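# Move the odd-colored relay into the black tray

## Task

Find the one relay of six whose button color differs from the rest, pull it out, and set it in the black parts tray. The job fails if any other relay is left partly raised or tilted. The relay must stay in the tray by itself, not because the robot is holding it. Nothing the robot is touching at the end may drop by more than about a fingernail's width once released.

## Robot and tools

Robot: a single arm with seven joints and a two-finger parallel gripper. Joint ranges in rad, from base to gripper: waist -6.283 to 6.283, shoulder -2.250 to 2.250, upper arm roll -6.283 to 6.283, elbow -2.580 to 2.580, forearm roll -6.283 to 6.283, wrist pitch -2.100 to 2.100, wrist roll -6.283 to 6.283. The elbow never fully straightens.

Frames: results report end_effector_position (metres) and end_effector_quat_wxyz in the scene frame. Its origin is on the table top under the arm base, +z is up, and +y is to the left when facing along +x. The base may be tilted relative to the table, and the reported hand position gets less accurate at long reach. The gripper's own axes: its fingers point along +z and close along x. The reported position is the point between the pads; fingertips extend 17.5 mm past it. A pure rotation pivots about that point, which lies 25 mm off the last joint's axis toward gripper -y.

A row is 9 numbers, each in [-1, 1]: dx, dy, dz, rx, ry, rz, position, force_limit, speed. The first six are an offset, not a pose: a target relative to the gripper's measured pose at the start of the action, expressed in the gripper's own axes. 1.0 equals 0.6 m for dx, dy, dz and 180 degrees for the rotation vector rx, ry, rz. position: +1 opens to 50 mm, about -0.65 brings the pads together, -1 closes until something blocks the fingers. force_limit: pad force per finger, about 20 N at -1, 102 N at 0, 185 N at +1 (actual grip can be up to ~17% above). speed: finger gap rate, 20 mm/s at -1, 85 at 0, 150 at +1.

execute_actions(actions): a list of actions run one after another. Each action is a table of up to 15 rows, one row per 1/30 s step; a shorter table repeats its final row to fill 15 steps. Every row in an action is measured from that action's start pose, not from the row before. For a call's first action, the start pose is the last one reported in this scene. An empty list just returns state and images.

move(target, speed, blocking): target is one 9-number row, its offset taken from the pose in the most recent result showing one. The gripper follows a straight path lasting 0.5 to 10 s (cut off at 10 s), taking the shorter rotation. speed is path top speed in m/s, 0.002 to 0.5, default 0.25; turning is capped at twice that in rad/s. Finger values are applied at the start. The path ignores obstacles; faster moves and targets set deeper past a contact hit and press harder. The hand lags, may drift off the path and may overshoot speed, especially near full reach. The result adds a move: line with the outcome (done, off_target, moving, held, fault), which limits acted, and distance from target. limits=paced means the sent pose was clipped; limits=held means a check blocked some steps, after which the arm may surge. blocking=false returns after 0.5 s while the arm keeps going; until the move has ended, further moves or action rows are refused, so use wait or stop.

wait(seconds): 0 to 10; the arm holds its last command, a running move continues, and it returns early if the move ends.

stop(): brakes a running move; needs stopping distance, more at speed. Fingers keep moving.

zoom_image(camera, region): enlarges part of the latest image of cam_head_left, cam_head_right or cam_wrist (each 672x504); region is [x0, y0, x1, y1] pixels from top-left, at most 504 by 504.

finished_scene(scene): pass the current scene number to end it for good; the goal must already hold and remain true.

Control details: each step the commanded pose is limited to 70 mm and 16 degrees from the measured pose, and damped inverse kinematics favors position over orientation. After an action the arm advances no further than the last clipped pose, so far targets need follow-up commands. "Hand target" shows what the controller is currently aiming for. A "pose unreachable" line means the clearance check (which treats the base's mounting block or post as arm) altered or blocked the command.

Gripping: close with position -1, keep sending it, and confirm object_status is 2. Codes: 0 moving, 1 blocked while opening, 2 blocked while closing, 3 reached the requested position or pads met (empty, a slightly wider object, or a very thin one). Any new position value resets status to 0 briefly. Force and speed changes only apply after the position number changes by at least 0.01; to soften a grip, open first. The fingers re-close automatically if grip drops or the object slips, except after a grip at force_limit -1, where status stays 2 even when empty. Gripping an immovable, off-center object weakens the grip over time, possibly to nothing within a minute at force_limit -1. Opening in mm is about (250 - position_measured) x 0.202.

Hazards: a contact torque reaching a joint's load limit (49.1 N m for the first four joints, 30.9 N m for the last three; held weight counts) freezes the arm for 10 s and drops the rest of the call. Holding loads heats motors; a MOTOR HOT line appears from 60 °C, and at 75 °C an OVER-TEMPERATURE FAULT lets the arm sag. Torque readings follow the Joint positions order, carry per-unit offsets and noise, and shift at rest only from contacts or loads. The simulation keeps running while you compose replies, with the arm holding its last command. Brief tugs on held parts or pushes on loose ones may occur. Avoid drops, slams, hard pushes, knocking anything off the table, and disturbing the other relays.

Each tool is called after "Request:" by a JSON object that holds its "method" and its "body", one argument or row to a line.

## Session

Request:
{"method": "execute_actions", "body": {
  "actions": []
}}

Scene clock: 0.00 s.
end_effector_position=(+0.7120, +0.0787, +0.2475) position_measured=3 object_status=3 end_effector_quat_wxyz=(+0.494, -0.327, +0.762, +0.261)
Joint positions: [ 0.491  1.505 -0.447  1.18   1.657 -1.374  2.106]
Joint velocities: [-0.    -0.     0.     0.     0.    -0.001 -0.003]
Joint torques (N m, as the joint torque sensors report them, + toward a larger angle): no reading
Motor temperatures (°C, as the motors report them): [31 30 25 32 34 34 34]
Hand target: +0.712, +0.079, +0.248; +0.494, -0.327, +0.762, +0.261

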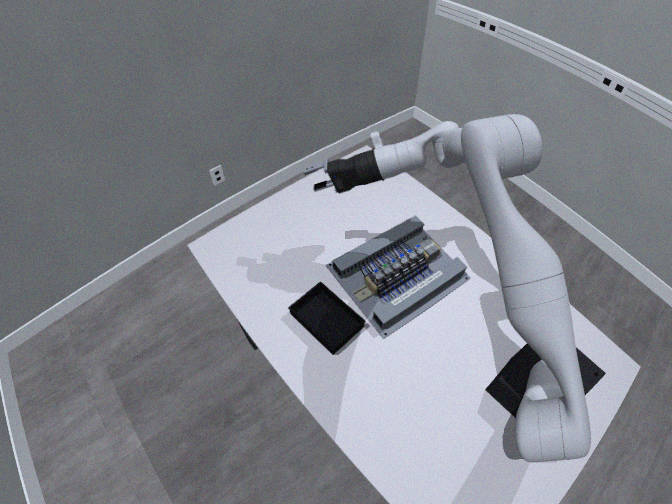

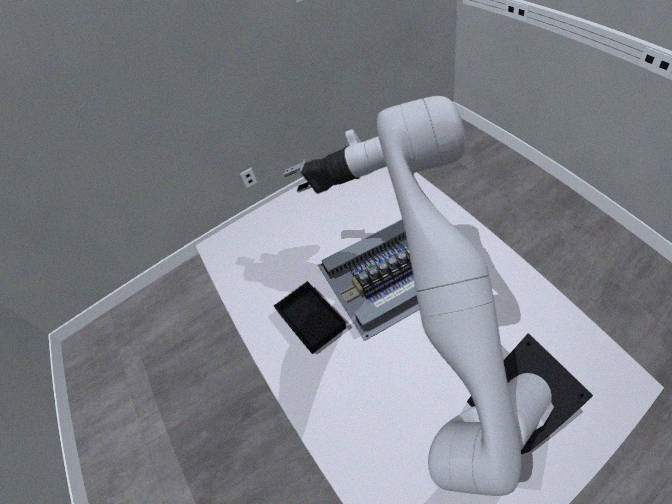

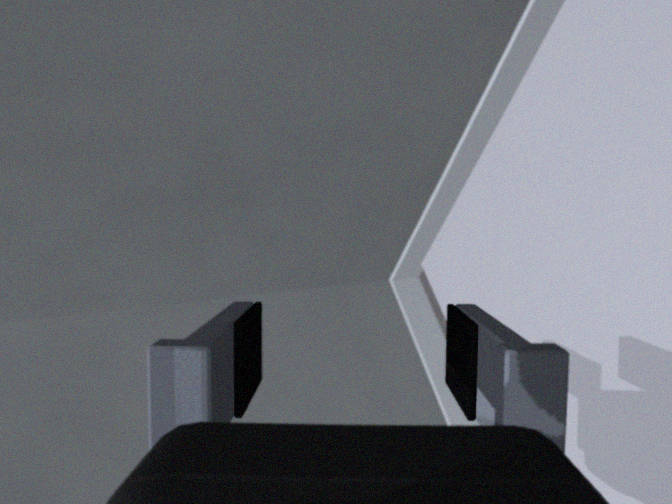

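Request:
{"method": "zoom_image", "body": {
  "camera": "cam_head_left",
  "region": [280, 200, 490, 365]
}}

Request:
{"method": "zoom_image", "body": {
  "camera": "cam_head_left",
  "region": [345, 225, 455, 315]
}}

Request:
{"method": "zoom_image", "body": {
  "camera": "cam_head_right",
  "region": [260, 210, 430, 365]
}}

Region (280, 200, 490, 365) of cam_head_left's 672x504 image, scaled by 2.400, with more detail than that image has; it fills the top 396 rows of this view, and the rest is white.

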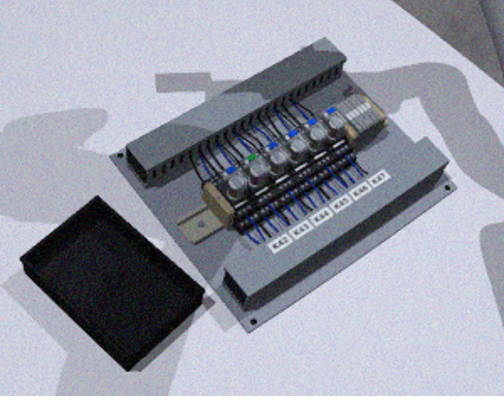

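Region (345, 225, 455, 315) of cam_head_left's 672x504 image, scaled by 4.582, with more detail than that image has; it fills the top 412 rows of this view, and the rest is white.

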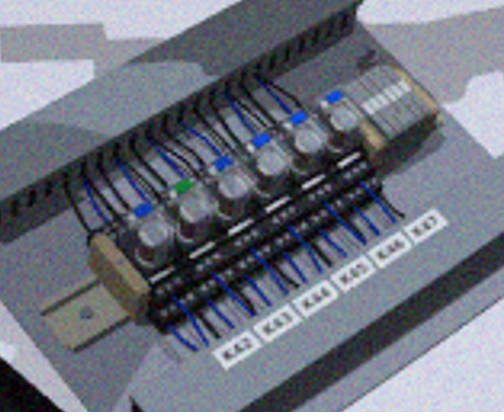

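Region (260, 210, 430, 365) of cam_head_right's 672x504 image, scaled by 2.965, with more detail than that image has; it fills the top 460 rows of this view, and the rest is white.

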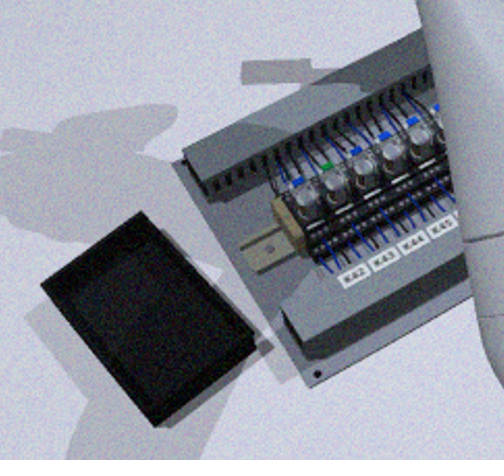

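Request:
{"method": "move", "body": {
  "target": [0.3371, 0.2258, -0.1967, 0.2004, 0.3342, 0.2564, 1, -0.27, 0],
  "speed": 0.35
}}

Scene clock: 9.57 s.
end_effector_position=(+0.4798, +0.0329, +0.1146) position_measured=3 object_status=3 end_effector_quat_wxyz=(-0.000, +0.054, +0.999, +0.000)
Joint positions: [ 0.064  0.995  0.086  1.606  2.197 -1.097  0.875]
Joint velocities: [-0.009  0.003 -0.003 -0.004  0.005  0.002 -0.003]
Joint torques (N m, as the joint torque sensors report them, + toward a larger angle): [ 14.08 -14.99   7.8   -4.55   0.31  -0.13  -0.03]
Motor temperatures (°C, as the motors report them): [31 31 25 32 34 34 34]
Hand target: +0.480, +0.033, +0.114; -0.001, +0.054, +0.999, +0.000
Off the commanded pose: 0.001 m, 0 deg.
move: done

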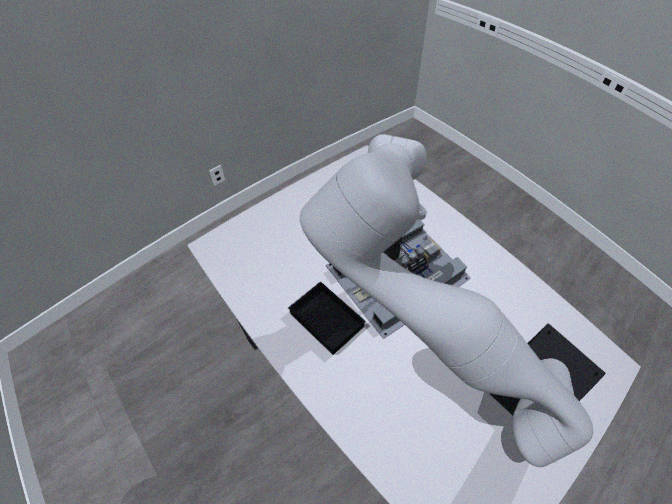

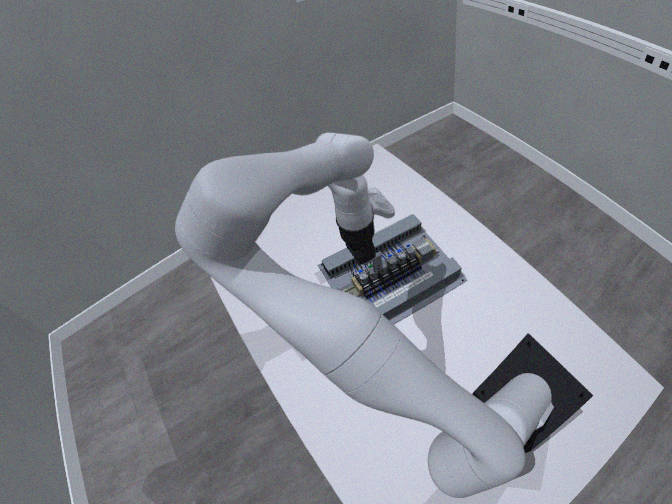

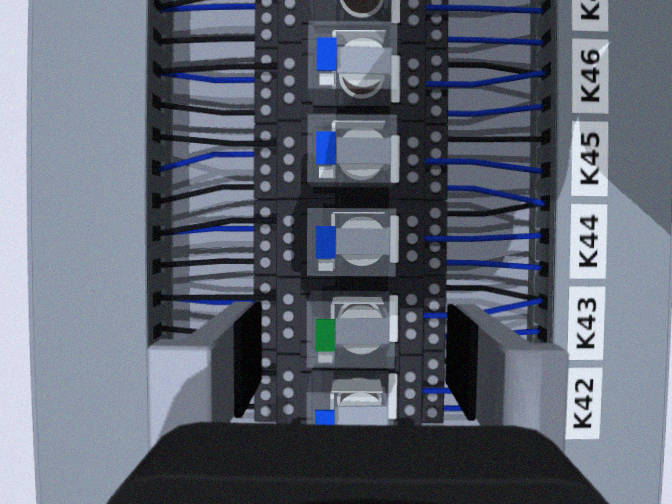

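Request:
{"method": "zoom_image", "body": {
  "camera": "cam_wrist",
  "region": [285, 280, 425, 400]
}}

Request:
{"method": "zoom_image", "body": {
  "camera": "cam_wrist",
  "region": [285, 100, 425, 290]
}}

Request:
{"method": "zoom_image", "body": {
  "camera": "cam_wrist",
  "region": [140, 290, 290, 440]
}}

Request:
{"method": "zoom_image", "body": {
  "camera": "cam_wrist",
  "region": [425, 290, 575, 440]
}}

Region (285, 280, 425, 400) of cam_wrist's 672x504 image, scaled by 3.600; it fills the top 432 rows of this view, and the rest is white.

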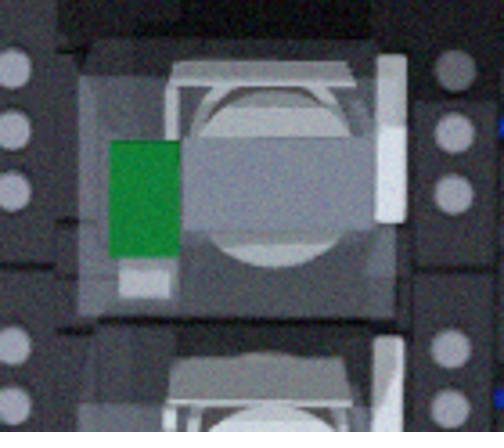

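Region (285, 100, 425, 290) of cam_wrist's 672x504 image, scaled by 2.653; it fills the left 371 columns of this view, and the rest is white.

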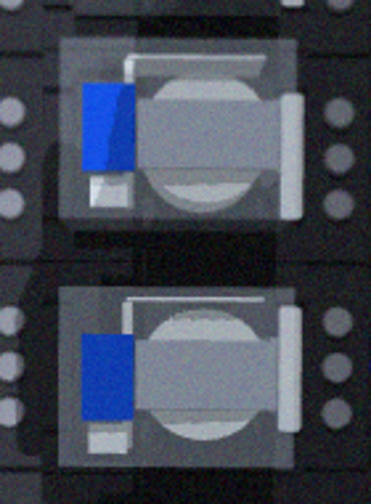

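Region (140, 290, 290, 440) of cam_wrist's 672x504 image, scaled by 3.360.

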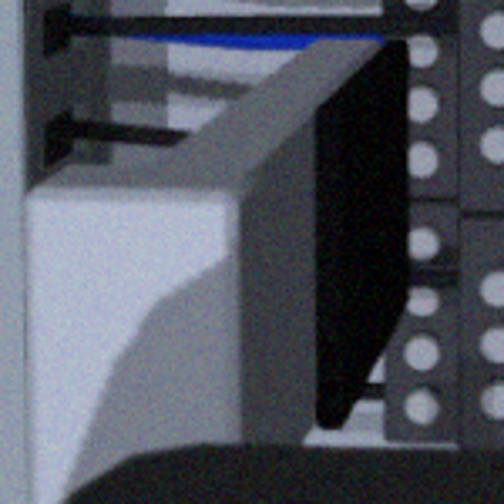

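Region (425, 290, 575, 440) of cam_wrist's 672x504 image, scaled by 3.360.

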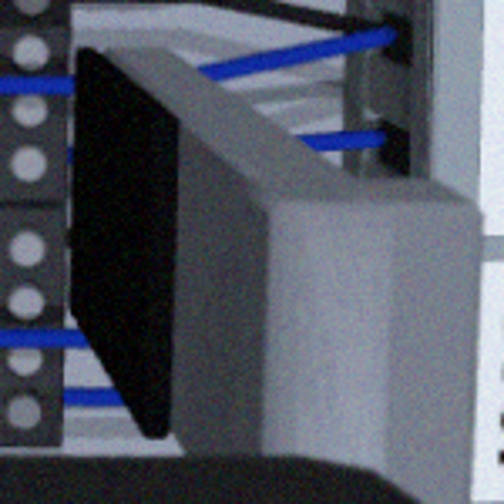

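Request:
{"method": "move", "body": {
  "target": [-0.0008, 0.0047, 0.0915, 0, 0, -0.002, 0.62, -0.27, 0],
  "speed": 0.1
}}

Request:
{"method": "zoom_image", "body": {
  "camera": "cam_wrist",
  "region": [245, 285, 465, 435]
}}

Scene clock: 14.57 s.
end_effector_position=(+0.4806, +0.0355, +0.0599) position_measured=59 object_status=3 end_effector_quat_wxyz=(-0.000, +0.051, +0.999, +0.000)
Joint positions: [ 0.015  1.056  0.039  1.635  2.127 -0.99   0.921]
Joint velocities: [-0.001  0.002 -0.     0.     0.001  0.001  0.001]
Joint torques (N m, as the joint torque sensors report them, + toward a larger angle): [ 14.39 -15.41   7.35  -4.15  -0.02  -0.16   0.36]
Motor temperatures (°C, as the motors report them): [31 31 25 32 34 34 34]
Hand target: +0.480, +0.035, +0.060; -0.000, +0.051, +0.999, +0.000
Off the commanded pose: 0.000 m, 0 deg.
move: done

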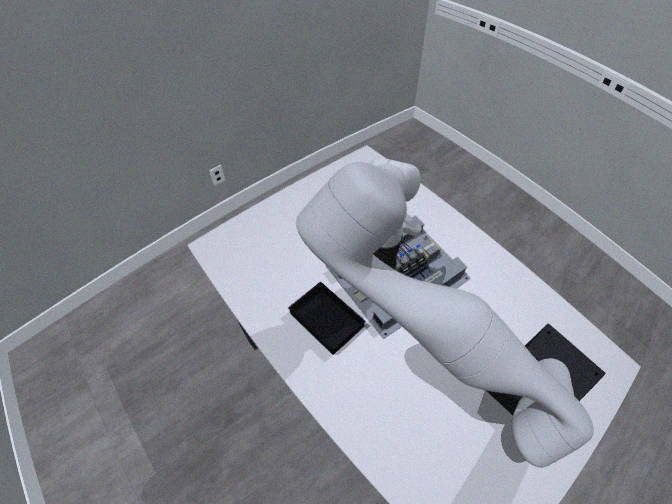

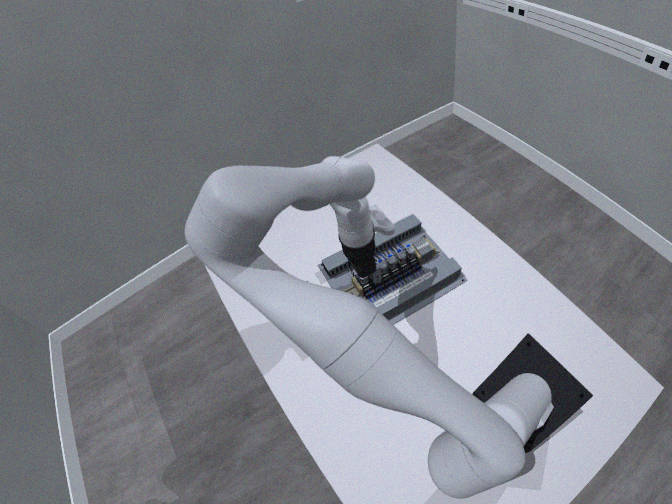

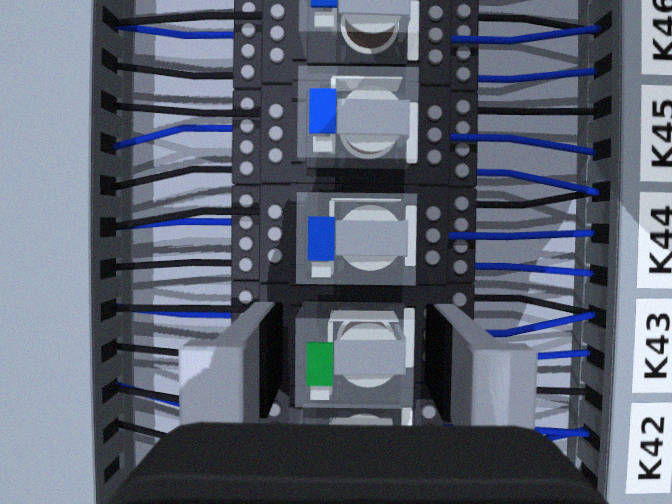

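Region (245, 285, 465, 435) of cam_wrist's 672x504 image, scaled by 2.291; it fills the top 344 rows of this view, and the rest is white.

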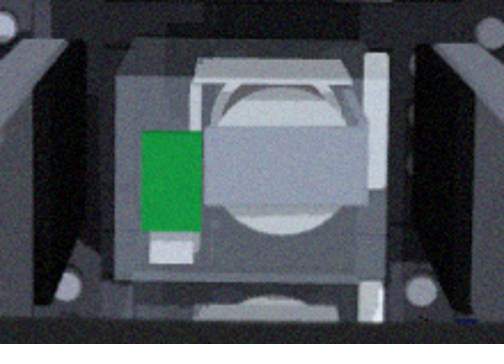

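Request:
{"method": "execute_actions", "body": {
  "actions": [
    [[0, 0, 0, 0, 0, 0, -1, -0.27, -0.6]]
  ]
}}

Scene clock: 15.60 s.
end_effector_position=(+0.4807, +0.0355, +0.0599) position_measured=118 object_status=2 end_effector_quat_wxyz=(-0.000, +0.051, +0.999, +0.000)
Joint positions: [ 0.015  1.056  0.039  1.635  2.127 -0.99   0.921]
Joint velocities: [ 0.    -0.     0.    -0.    -0.001 -0.001  0.001]
Joint torques (N m, as the joint torque sensors report them, + toward a larger angle): [ 14.78 -15.57   8.01  -4.12   0.29  -0.2    0.46]
Motor temperatures (°C, as the motors report them): [31 31 25 32 34 34 34]
Hand target: +0.481, +0.036, +0.060; -0.000, +0.051, +0.999, +0.000
Off the commanded pose: 0.000 m, 0 deg.

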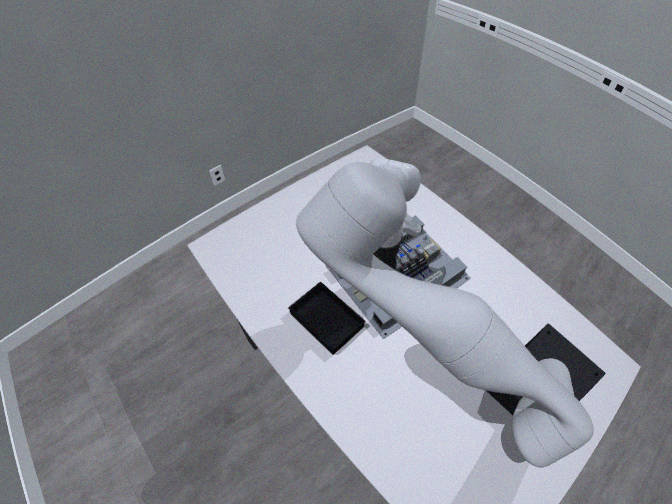

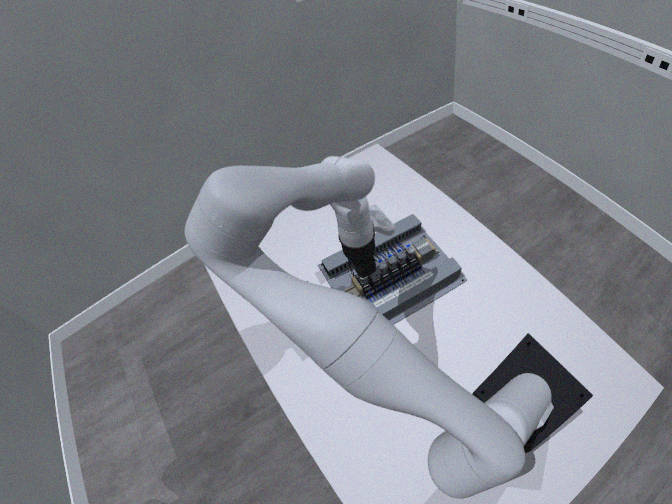

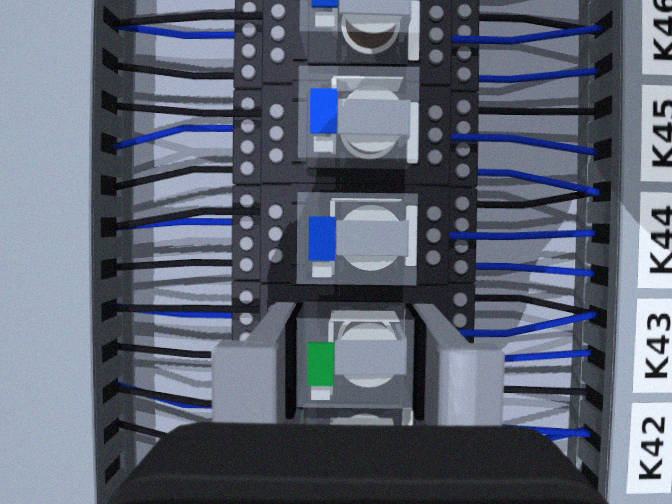

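Request:
{"method": "execute_actions", "body": {
  "actions": [
    [[-0.00014,-0.00005,-0.00015,0.00002,0.00031,0,-1,-0.27,-0.6],[-0.00056,-0.00018,-0.00061,0.00008,0.00124,0,-1,-0.27,-0.6],[-0.00125,-0.00041,-0.00136,0.00017,0.00275,0,-1,-0.27,-0.6],[-0.00216,-0.00070,-0.00235,0.00030,0.00476,0,-1,-0.27,-0.6],[-0.00327,-0.00106,-0.00355,0.00045,0.00720,0,-1,-0.27,-0.6],[-0.00452,-0.00147,-0.00491,0.00062,0.00995,0,-1,-0.27,-0.6],[-0.00585,-0.00190,-0.00636,0.00081,0.01289,0,-1,-0.27,-0.6],[-0.00722,-0.00235,-0.00784,0.00099,0.01591,0,-1,-0.27,-0.6],[-0.00855,-0.00278,-0.00929,0.00118,0.01885,0,-1,-0.27,-0.6],[-0.00980,-0.00319,-0.01065,0.00135,0.02160,0,-1,-0.27,-0.6],[-0.01091,-0.00355,-0.01185,0.00150,0.02404,0,-1,-0.27,-0.6],[-0.01182,-0.00384,-0.01284,0.00163,0.02605,0,-1,-0.27,-0.6],[-0.01251,-0.00407,-0.01359,0.00172,0.02756,0,-1,-0.27,-0.6],[-0.01293,-0.00420,-0.01405,0.00178,0.02849,0,-1,-0.27,-0.6],[-0.01307,-0.00425,-0.01420,0.00180,0.02880,0,-1,-0.27,-0.6]]
  ]
}}

Scene clock: 24.70 s.
end_effector_position=(+0.4836, +0.0351, +0.0613) position_measured=118 object_status=2 end_effector_quat_wxyz=(-0.044, +0.052, +0.998, +0.002)
Joint positions: [-0.012  1.098  0.073  1.512  2.211 -1.109  0.818]
Joint velocities: [-0.051  0.11   0.061 -0.297  0.173 -0.285 -0.227]
Joint torques (N m, as the joint torque sensors report them, + toward a larger angle): [ 22.18 -23.65  13.24  -6.15   1.48  -0.66   0.25]
Motor temperatures (°C, as the motors report them): [31 31 25 32 34 34 34]
Hand target: +0.488, +0.032, +0.069; -0.045, +0.051, +0.998, -0.001
Off the commanded pose: 0.009 m, 0 deg.

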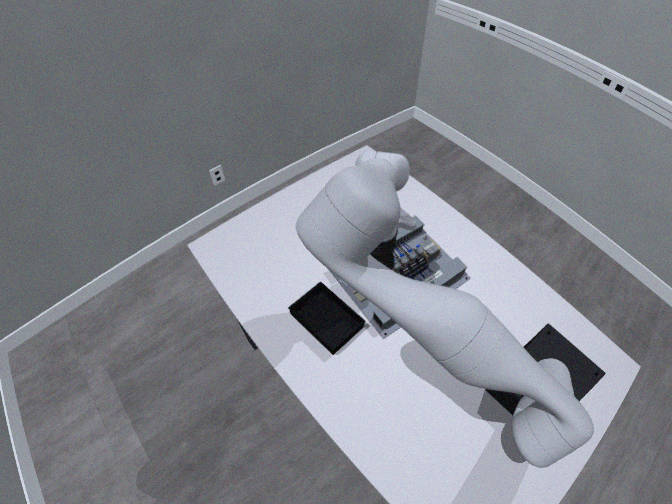

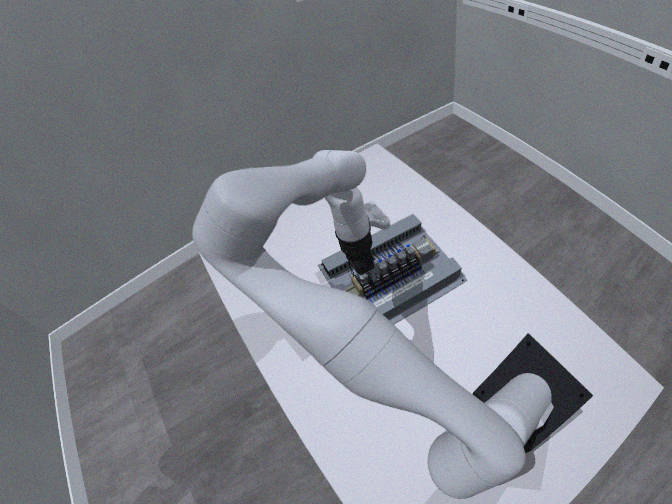

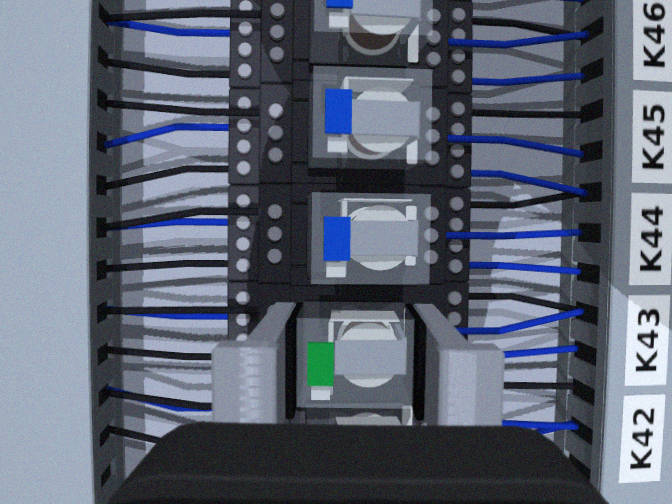

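Request:
{"method": "wait", "body": {
  "seconds": 0
}}

Scene clock: 24.93 s.
end_effector_position=(+0.4840, +0.0350, +0.0614) position_measured=118 object_status=2 end_effector_quat_wxyz=(-0.051, +0.052, +0.997, +0.003)
Joint positions: [-0.016  1.107  0.077  1.491  2.223 -1.13   0.802]
Joint velocities: [-0.001  0.003  0.002 -0.007  0.003 -0.008 -0.002]
Joint torques (N m, as the joint torque sensors report them, + toward a larger angle): [ 20.84 -23.24  12.31  -6.88   1.41  -0.68   0.16]
Motor temperatures (°C, as the motors report them): [31 31 25 32 34 34 34]
Hand target: +0.488, +0.032, +0.069; -0.045, +0.051, +0.998, -0.001
Off the commanded pose: 0.009 m, 1 deg.

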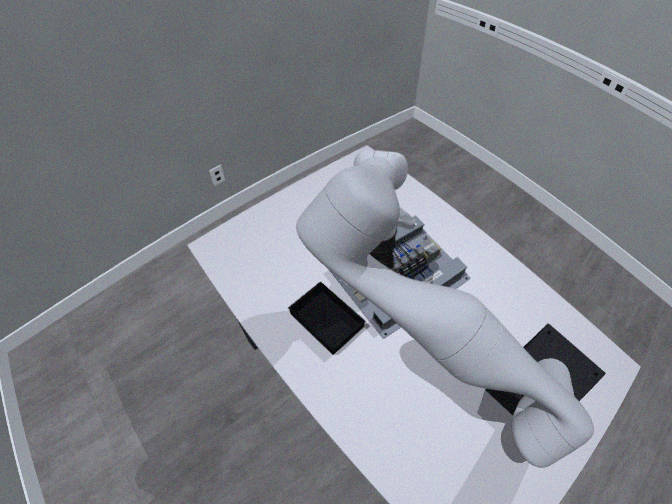

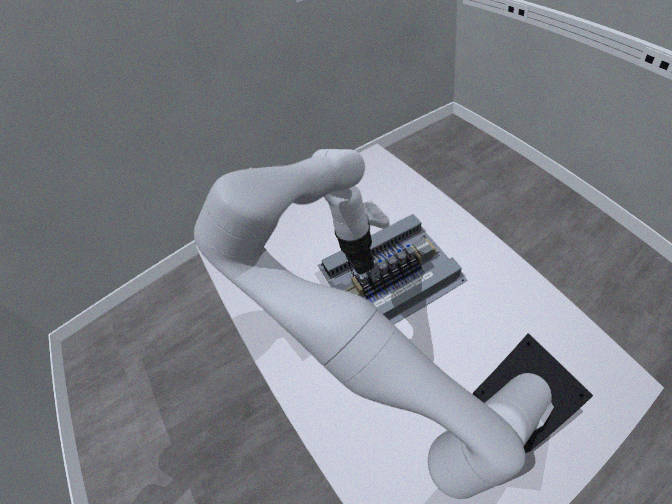

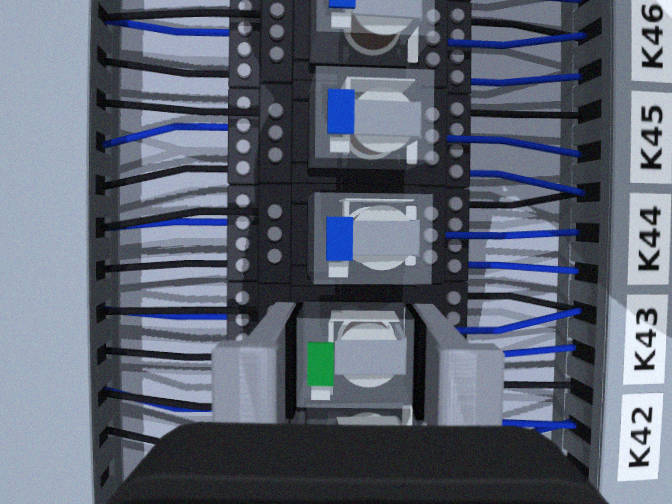

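Request:
{"method": "execute_actions", "body": {
  "actions": [
    [[-0.00627,-0.00400,-0.01251,0.002,-0.00422,-0.0003,-1,-0.27,-0.6],[-0.00620,-0.00402,-0.01259,0.002,-0.00487,-0.0003,-1,-0.27,-0.6],[-0.00604,-0.00403,-0.01268,0.002,-0.00596,-0.0003,-1,-0.27,-0.6],[-0.00581,-0.00405,-0.01279,0.002,-0.00746,-0.0003,-1,-0.27,-0.6],[-0.00552,-0.00407,-0.01292,0.002,-0.00936,-0.0003,-1,-0.27,-0.6],[-0.00516,-0.00409,-0.01305,0.002,-0.01164,-0.0003,-1,-0.27,-0.6],[-0.00474,-0.00411,-0.01320,0.002,-0.01427,-0.0003,-1,-0.27,-0.6],[-0.00426,-0.00412,-0.01335,0.002,-0.01723,-0.0003,-1,-0.27,-0.6],[-0.00373,-0.00414,-0.01351,0.002,-0.02049,-0.0003,-1,-0.27,-0.6],[-0.00315,-0.00416,-0.01368,0.002,-0.02400,-0.0003,-1,-0.27,-0.6],[-0.00255,-0.00418,-0.01384,0.002,-0.02773,-0.0003,-1,-0.27,-0.6],[-0.00191,-0.00420,-0.01400,0.002,-0.03164,-0.0003,-1,-0.27,-0.6],[-0.00124,-0.00421,-0.01415,0.002,-0.03568,-0.0003,-1,-0.27,-0.6],[-0.00056,-0.00423,-0.01429,0.002,-0.03982,-0.0003,-1,-0.27,-0.6],[0.00013,-0.00425,-0.01443,0.002,-0.04400,-0.0003,-1,-0.27,-0.6]],
    [[-0.00428,-0.00425,-0.01342,0.002,-0.02400,-0.0003,-1,-0.27,-0.6],[-0.00356,-0.00425,-0.01354,0.002,-0.02814,-0.0003,-1,-0.27,-0.6],[-0.00286,-0.00425,-0.01365,0.002,-0.03218,-0.0003,-1,-0.27,-0.6],[-0.00219,-0.00425,-0.01375,0.002,-0.03609,-0.0003,-1,-0.27,-0.6],[-0.00154,-0.00425,-0.01384,0.002,-0.03982,-0.0003,-1,-0.27,-0.6],[-0.00094,-0.00425,-0.01391,0.002,-0.04333,-0.0003,-1,-0.27,-0.6],[-0.00038,-0.00425,-0.01398,0.002,-0.04659,-0.0003,-1,-0.27,-0.6],[0.00014,-0.00425,-0.01403,0.002,-0.04955,-0.0003,-1,-0.27,-0.6],[0.00059,-0.00425,-0.01407,0.002,-0.05218,-0.0003,-1,-0.27,-0.6],[0.00099,-0.00425,-0.01411,0.002,-0.05446,-0.0003,-1,-0.27,-0.6],[0.00131,-0.00425,-0.01413,0.002,-0.05636,-0.0003,-1,-0.27,-0.6],[0.00157,-0.00425,-0.01415,0.002,-0.05786,-0.0003,-1,-0.27,-0.6],[0.00176,-0.00425,-0.01417,0.002,-0.05895,-0.0003,-1,-0.27,-0.6],[0.00187,-0.00425,-0.01417,0.002,-0.05960,-0.0003,-1,-0.27,-0.6],[0.00191,-0.00425,-0.01418,0.002,-0.05982,-0.0003,-1,-0.27,-0.6]]
  ]
}}

Scene clock: 32.20 s.
end_effector_position=(+0.4742, +0.0358, +0.0629) position_measured=118 object_status=2 end_effector_quat_wxyz=(+0.066, +0.051, +0.996, -0.006)
Joint positions: [ 0.075  0.998 -0.034  1.817  1.961 -0.815  1.121]
Joint velocities: [ 0.101 -0.044 -0.126  0.215 -0.272  0.213  0.337]
Joint torques (N m, as the joint torque sensors report them, + toward a larger angle): [ 18.74 -20.96  11.19  -6.9   -0.48   0.92  -0.01]
Motor temperatures (°C, as the motors report them): [31 31 26 32 34 34 34]
Hand target: +0.479, +0.033, +0.071; +0.080, +0.051, +0.995, -0.009
Off the commanded pose: 0.010 m, 2 deg.

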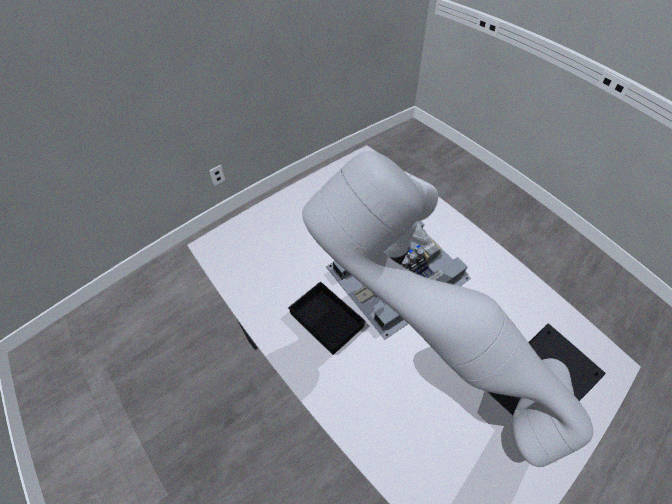

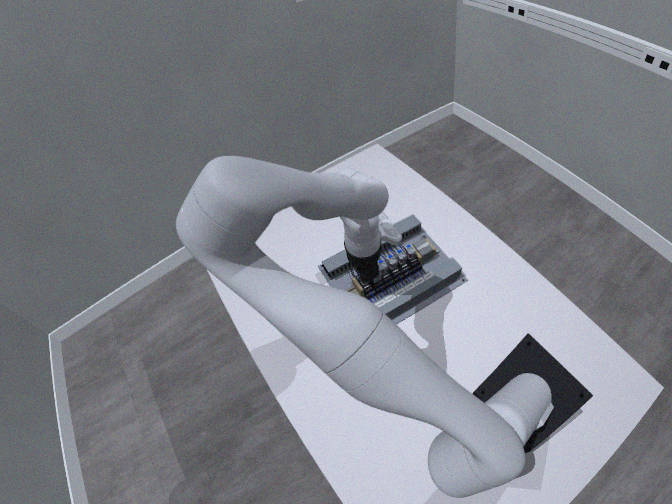

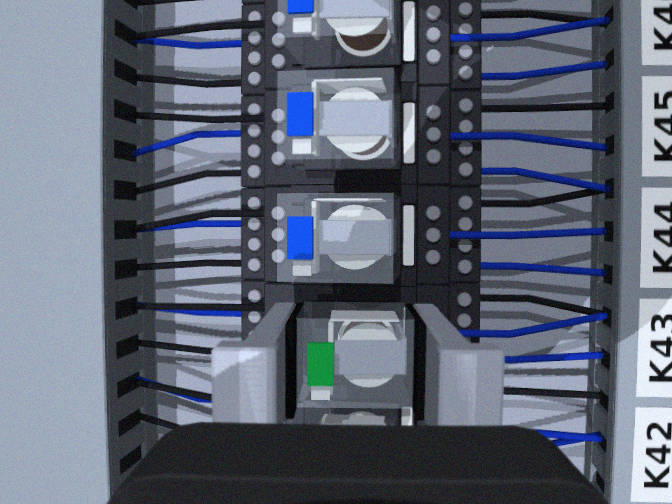

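Request:
{"method": "wait", "body": {
  "seconds": 0
}}

Scene clock: 32.80 s.
end_effector_position=(+0.4739, +0.0358, +0.0630) position_measured=118 object_status=2 end_effector_quat_wxyz=(+0.072, +0.051, +0.996, -0.005)
Joint positions: [ 0.083  0.996 -0.043  1.831  1.943 -0.801  1.142]
Joint velocities: [ 0.    -0.    -0.    -0.001  0.     0.001 -0.001]
Joint torques (N m, as the joint torque sensors report them, + toward a larger angle): [ 19.38 -21.65  10.94  -7.32  -0.62   0.82   0.3 ]
Motor temperatures (°C, as the motors report them): [31 31 26 32 34 34 34]
Hand target: +0.479, +0.033, +0.071; +0.080, +0.051, +0.995, -0.009
Off the commanded pose: 0.010 m, 1 deg.

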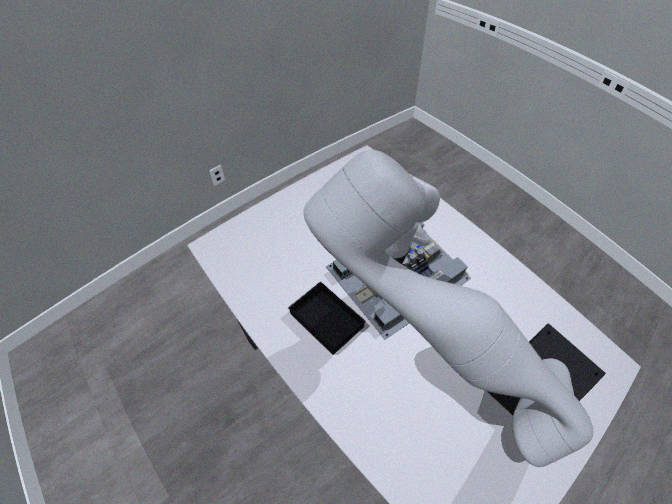

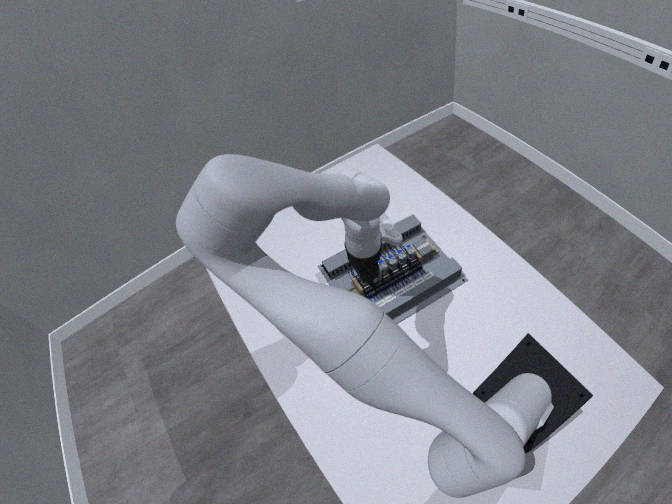

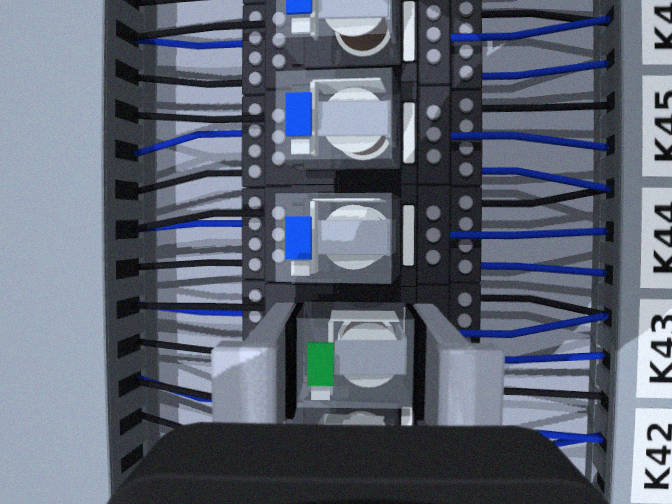

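Request:
{"method": "execute_actions", "body": {
  "actions": [
    [[-0.01060,-0.0042,-0.01128,0.002,-0.00502,-0.0001,-1,-0.27,-0.6],[-0.01070,-0.0042,-0.01130,0.002,-0.00447,-0.0001,-1,-0.27,-0.6],[-0.01085,-0.0042,-0.01133,0.002,-0.00357,-0.0001,-1,-0.27,-0.6],[-0.01107,-0.0042,-0.01137,0.002,-0.00232,-0.0001,-1,-0.27,-0.6],[-0.01134,-0.0042,-0.01143,0.002,-0.00073,-0.0001,-1,-0.27,-0.6],[-0.01167,-0.0042,-0.01149,0.002,0.00117,-0.0001,-1,-0.27,-0.6],[-0.01205,-0.0042,-0.01157,0.002,0.00337,-0.0001,-1,-0.27,-0.6],[-0.01248,-0.0042,-0.01164,0.002,0.00583,-0.0001,-1,-0.27,-0.6],[-0.01294,-0.0042,-0.01172,0.002,0.00855,-0.0001,-1,-0.27,-0.6],[-0.01345,-0.0042,-0.01181,0.002,0.01148,-0.0001,-1,-0.27,-0.6],[-0.01399,-0.0042,-0.01189,0.002,0.01459,-0.0001,-1,-0.27,-0.6],[-0.01455,-0.0042,-0.01197,0.002,0.01784,-0.0001,-1,-0.27,-0.6],[-0.01513,-0.0042,-0.01205,0.002,0.02122,-0.0001,-1,-0.27,-0.6],[-0.01573,-0.0042,-0.01213,0.002,0.02466,-0.0001,-1,-0.27,-0.6],[-0.01633,-0.0042,-0.01219,0.002,0.02815,-0.0001,-1,-0.27,-0.6]],
    [[-0.01216,-0.0042,-0.01250,0.0018,0.01173,-0.0001,-1,-0.27,-0.6],[-0.01275,-0.0042,-0.01259,0.0018,0.01517,-0.0001,-1,-0.27,-0.6],[-0.01333,-0.0042,-0.01268,0.0018,0.01855,-0.0001,-1,-0.27,-0.6],[-0.01390,-0.0042,-0.01275,0.0018,0.02180,-0.0001,-1,-0.27,-0.6],[-0.01443,-0.0042,-0.01282,0.0018,0.02491,-0.0001,-1,-0.27,-0.6],[-0.01494,-0.0042,-0.01288,0.0018,0.02784,-0.0001,-1,-0.27,-0.6],[-0.01541,-0.0042,-0.01293,0.0018,0.03056,-0.0001,-1,-0.27,-0.6],[-0.01584,-0.0042,-0.01297,0.0018,0.03302,-0.0001,-1,-0.27,-0.6],[-0.01621,-0.0042,-0.01300,0.0018,0.03522,-0.0001,-1,-0.27,-0.6],[-0.01654,-0.0042,-0.01303,0.0018,0.03712,-0.0001,-1,-0.27,-0.6],[-0.01682,-0.0042,-0.01305,0.0018,0.03871,-0.0001,-1,-0.27,-0.6],[-0.01703,-0.0042,-0.01307,0.0018,0.03996,-0.0001,-1,-0.27,-0.6],[-0.01719,-0.0042,-0.01308,0.0018,0.04086,-0.0001,-1,-0.27,-0.6],[-0.01728,-0.0042,-0.01309,0.0018,0.04141,-0.0001,-1,-0.27,-0.6],[-0.01731,-0.0042,-0.01309,0.0018,0.04159,-0.0001,-1,-0.27,-0.6]]
  ]
}}

Scene clock: 37.50 s.
end_effector_position=(+0.4843, +0.0320, +0.0718) position_measured=118 object_status=2 end_effector_quat_wxyz=(-0.025, +0.051, +0.998, -0.004)
Joint positions: [ 0.004  1.069  0.072  1.554  2.196 -1.075  0.845]
Joint velocities: [-0.018  0.046  0.044 -0.188  0.102 -0.179 -0.141]
Joint torques (N m, as the joint torque sensors report them, + toward a larger angle): [ 14.39 -15.93   7.13  -3.21   0.54  -0.37   0.06]
Motor temperatures (°C, as the motors report them): [31 31 26 32 34 34 34]
Hand target: +0.485, +0.032, +0.072; -0.028, +0.051, +0.998, -0.003
Off the commanded pose: 0.001 m, 0 deg.

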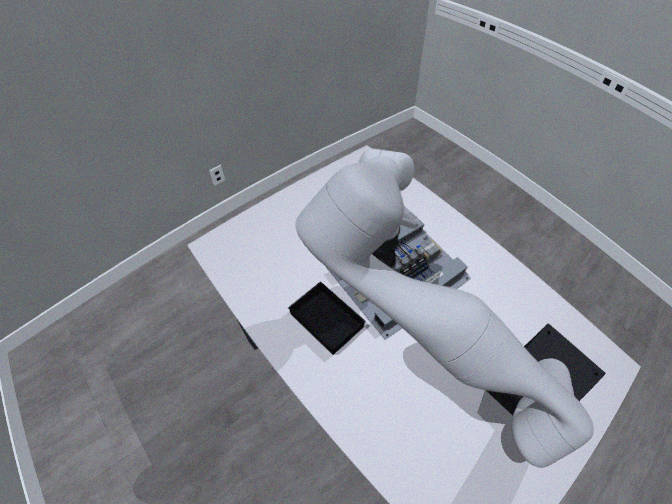

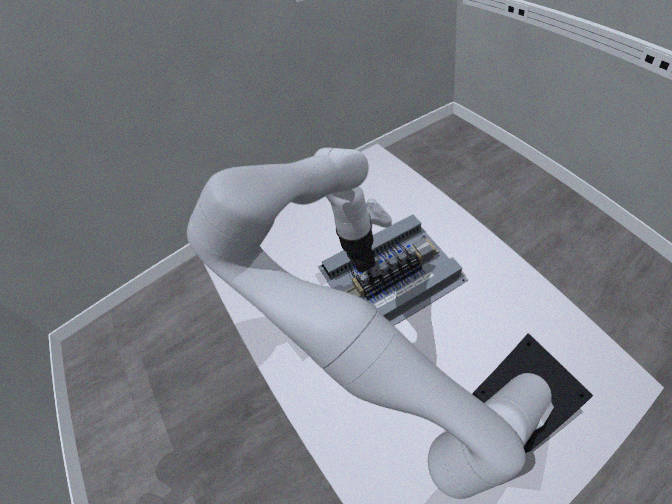

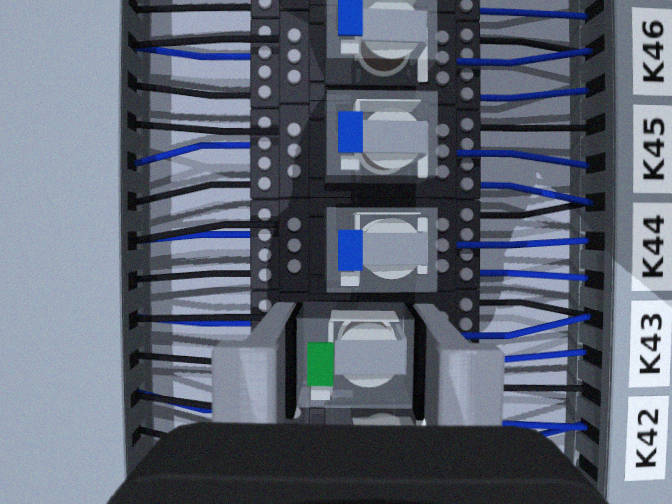

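Request:
{"method": "move", "body": {
  "target": [0.0076, 0.0071, -0.0935, -0.0034, -0.0158, 0, -1, -0.27, -0.6],
  "speed": 0.15
}}

Scene clock: 41.03 s.
end_effector_position=(+0.4830, +0.0372, +0.1277) position_measured=118 object_status=2 end_effector_quat_wxyz=(-0.000, +0.051, +0.999, +0.000)
Joint positions: [ 0.068  0.977  0.095  1.59   2.212 -1.126  0.858]
Joint velocities: [ 0.002 -0.004  0.001  0.    -0.    -0.001  0.002]
Joint torques (N m, as the joint torque sensors report them, + toward a larger angle): [ 14.32 -15.13   7.98  -4.69   0.23  -0.2   -0.03]
Motor temperatures (°C, as the motors report them): [31 31 26 32 34 34 34]
Hand target: +0.483, +0.037, +0.128; -0.000, +0.051, +0.999, +0.000
Off the commanded pose: 0.000 m, 0 deg.
move: done

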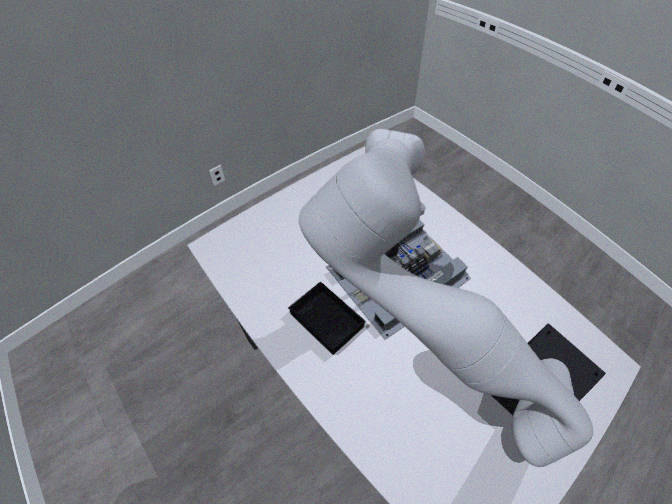

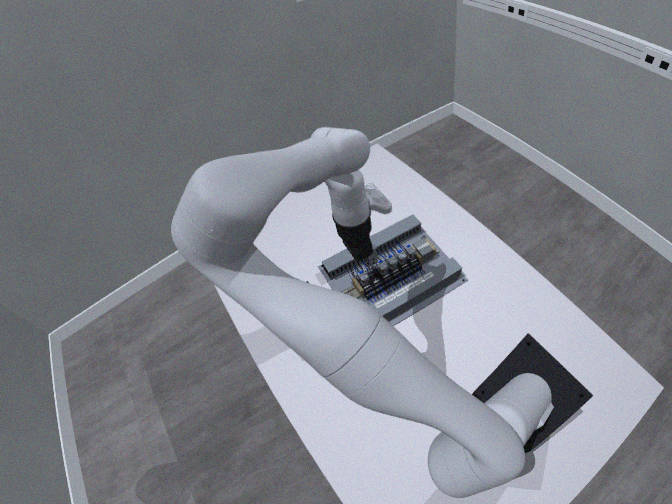

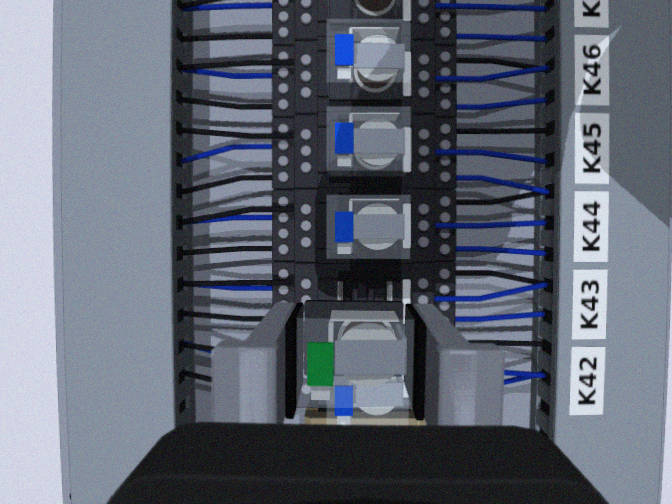

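Request:
{"method": "execute_actions", "body": {
  "actions": []
}}

Scene clock: 42.13 s.
end_effector_position=(+0.4831, +0.0373, +0.1279) position_measured=118 object_status=2 end_effector_quat_wxyz=(-0.000, +0.051, +0.999, +0.000)
Joint positions: [ 0.068  0.976  0.095  1.59   2.212 -1.126  0.858]
Joint velocities: [-0.     0.    -0.001  0.    -0.002  0.001 -0.001]
Joint torques (N m, as the joint torque sensors report them, + toward a larger angle): [ 14.74 -15.57   7.66  -4.85   0.05  -0.2    0.13]
Motor temperatures (°C, as the motors report them): [31 31 26 32 34 34 34]
Hand target: +0.483, +0.037, +0.128; -0.000, +0.051, +0.999, +0.000
Off the commanded pose: 0.000 m, 0 deg.

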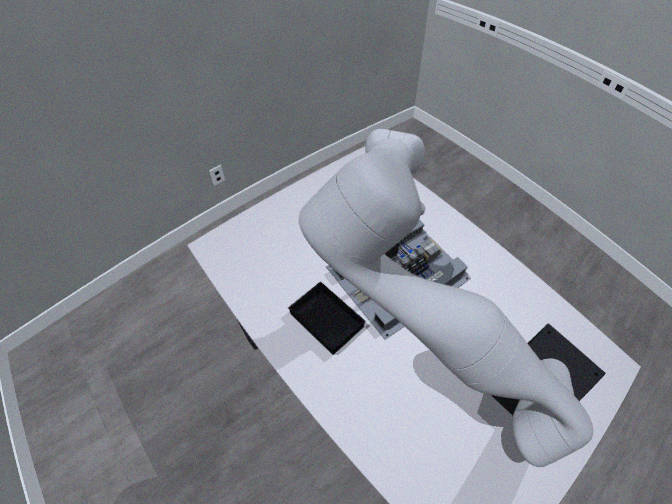

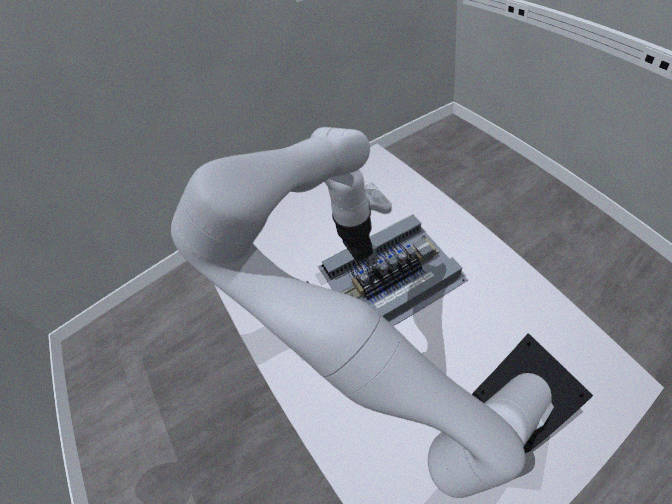

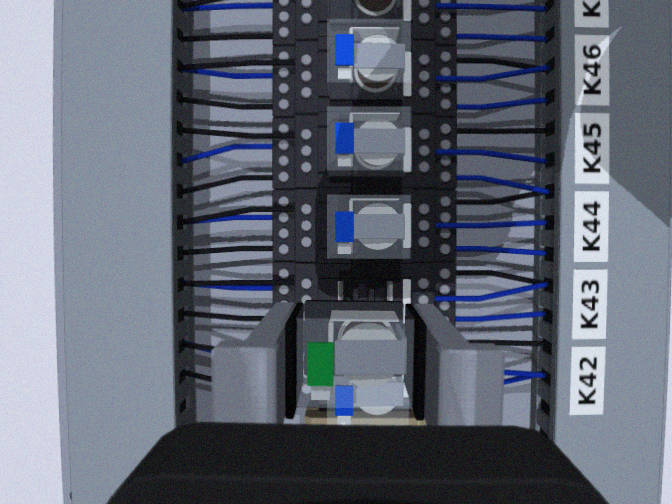

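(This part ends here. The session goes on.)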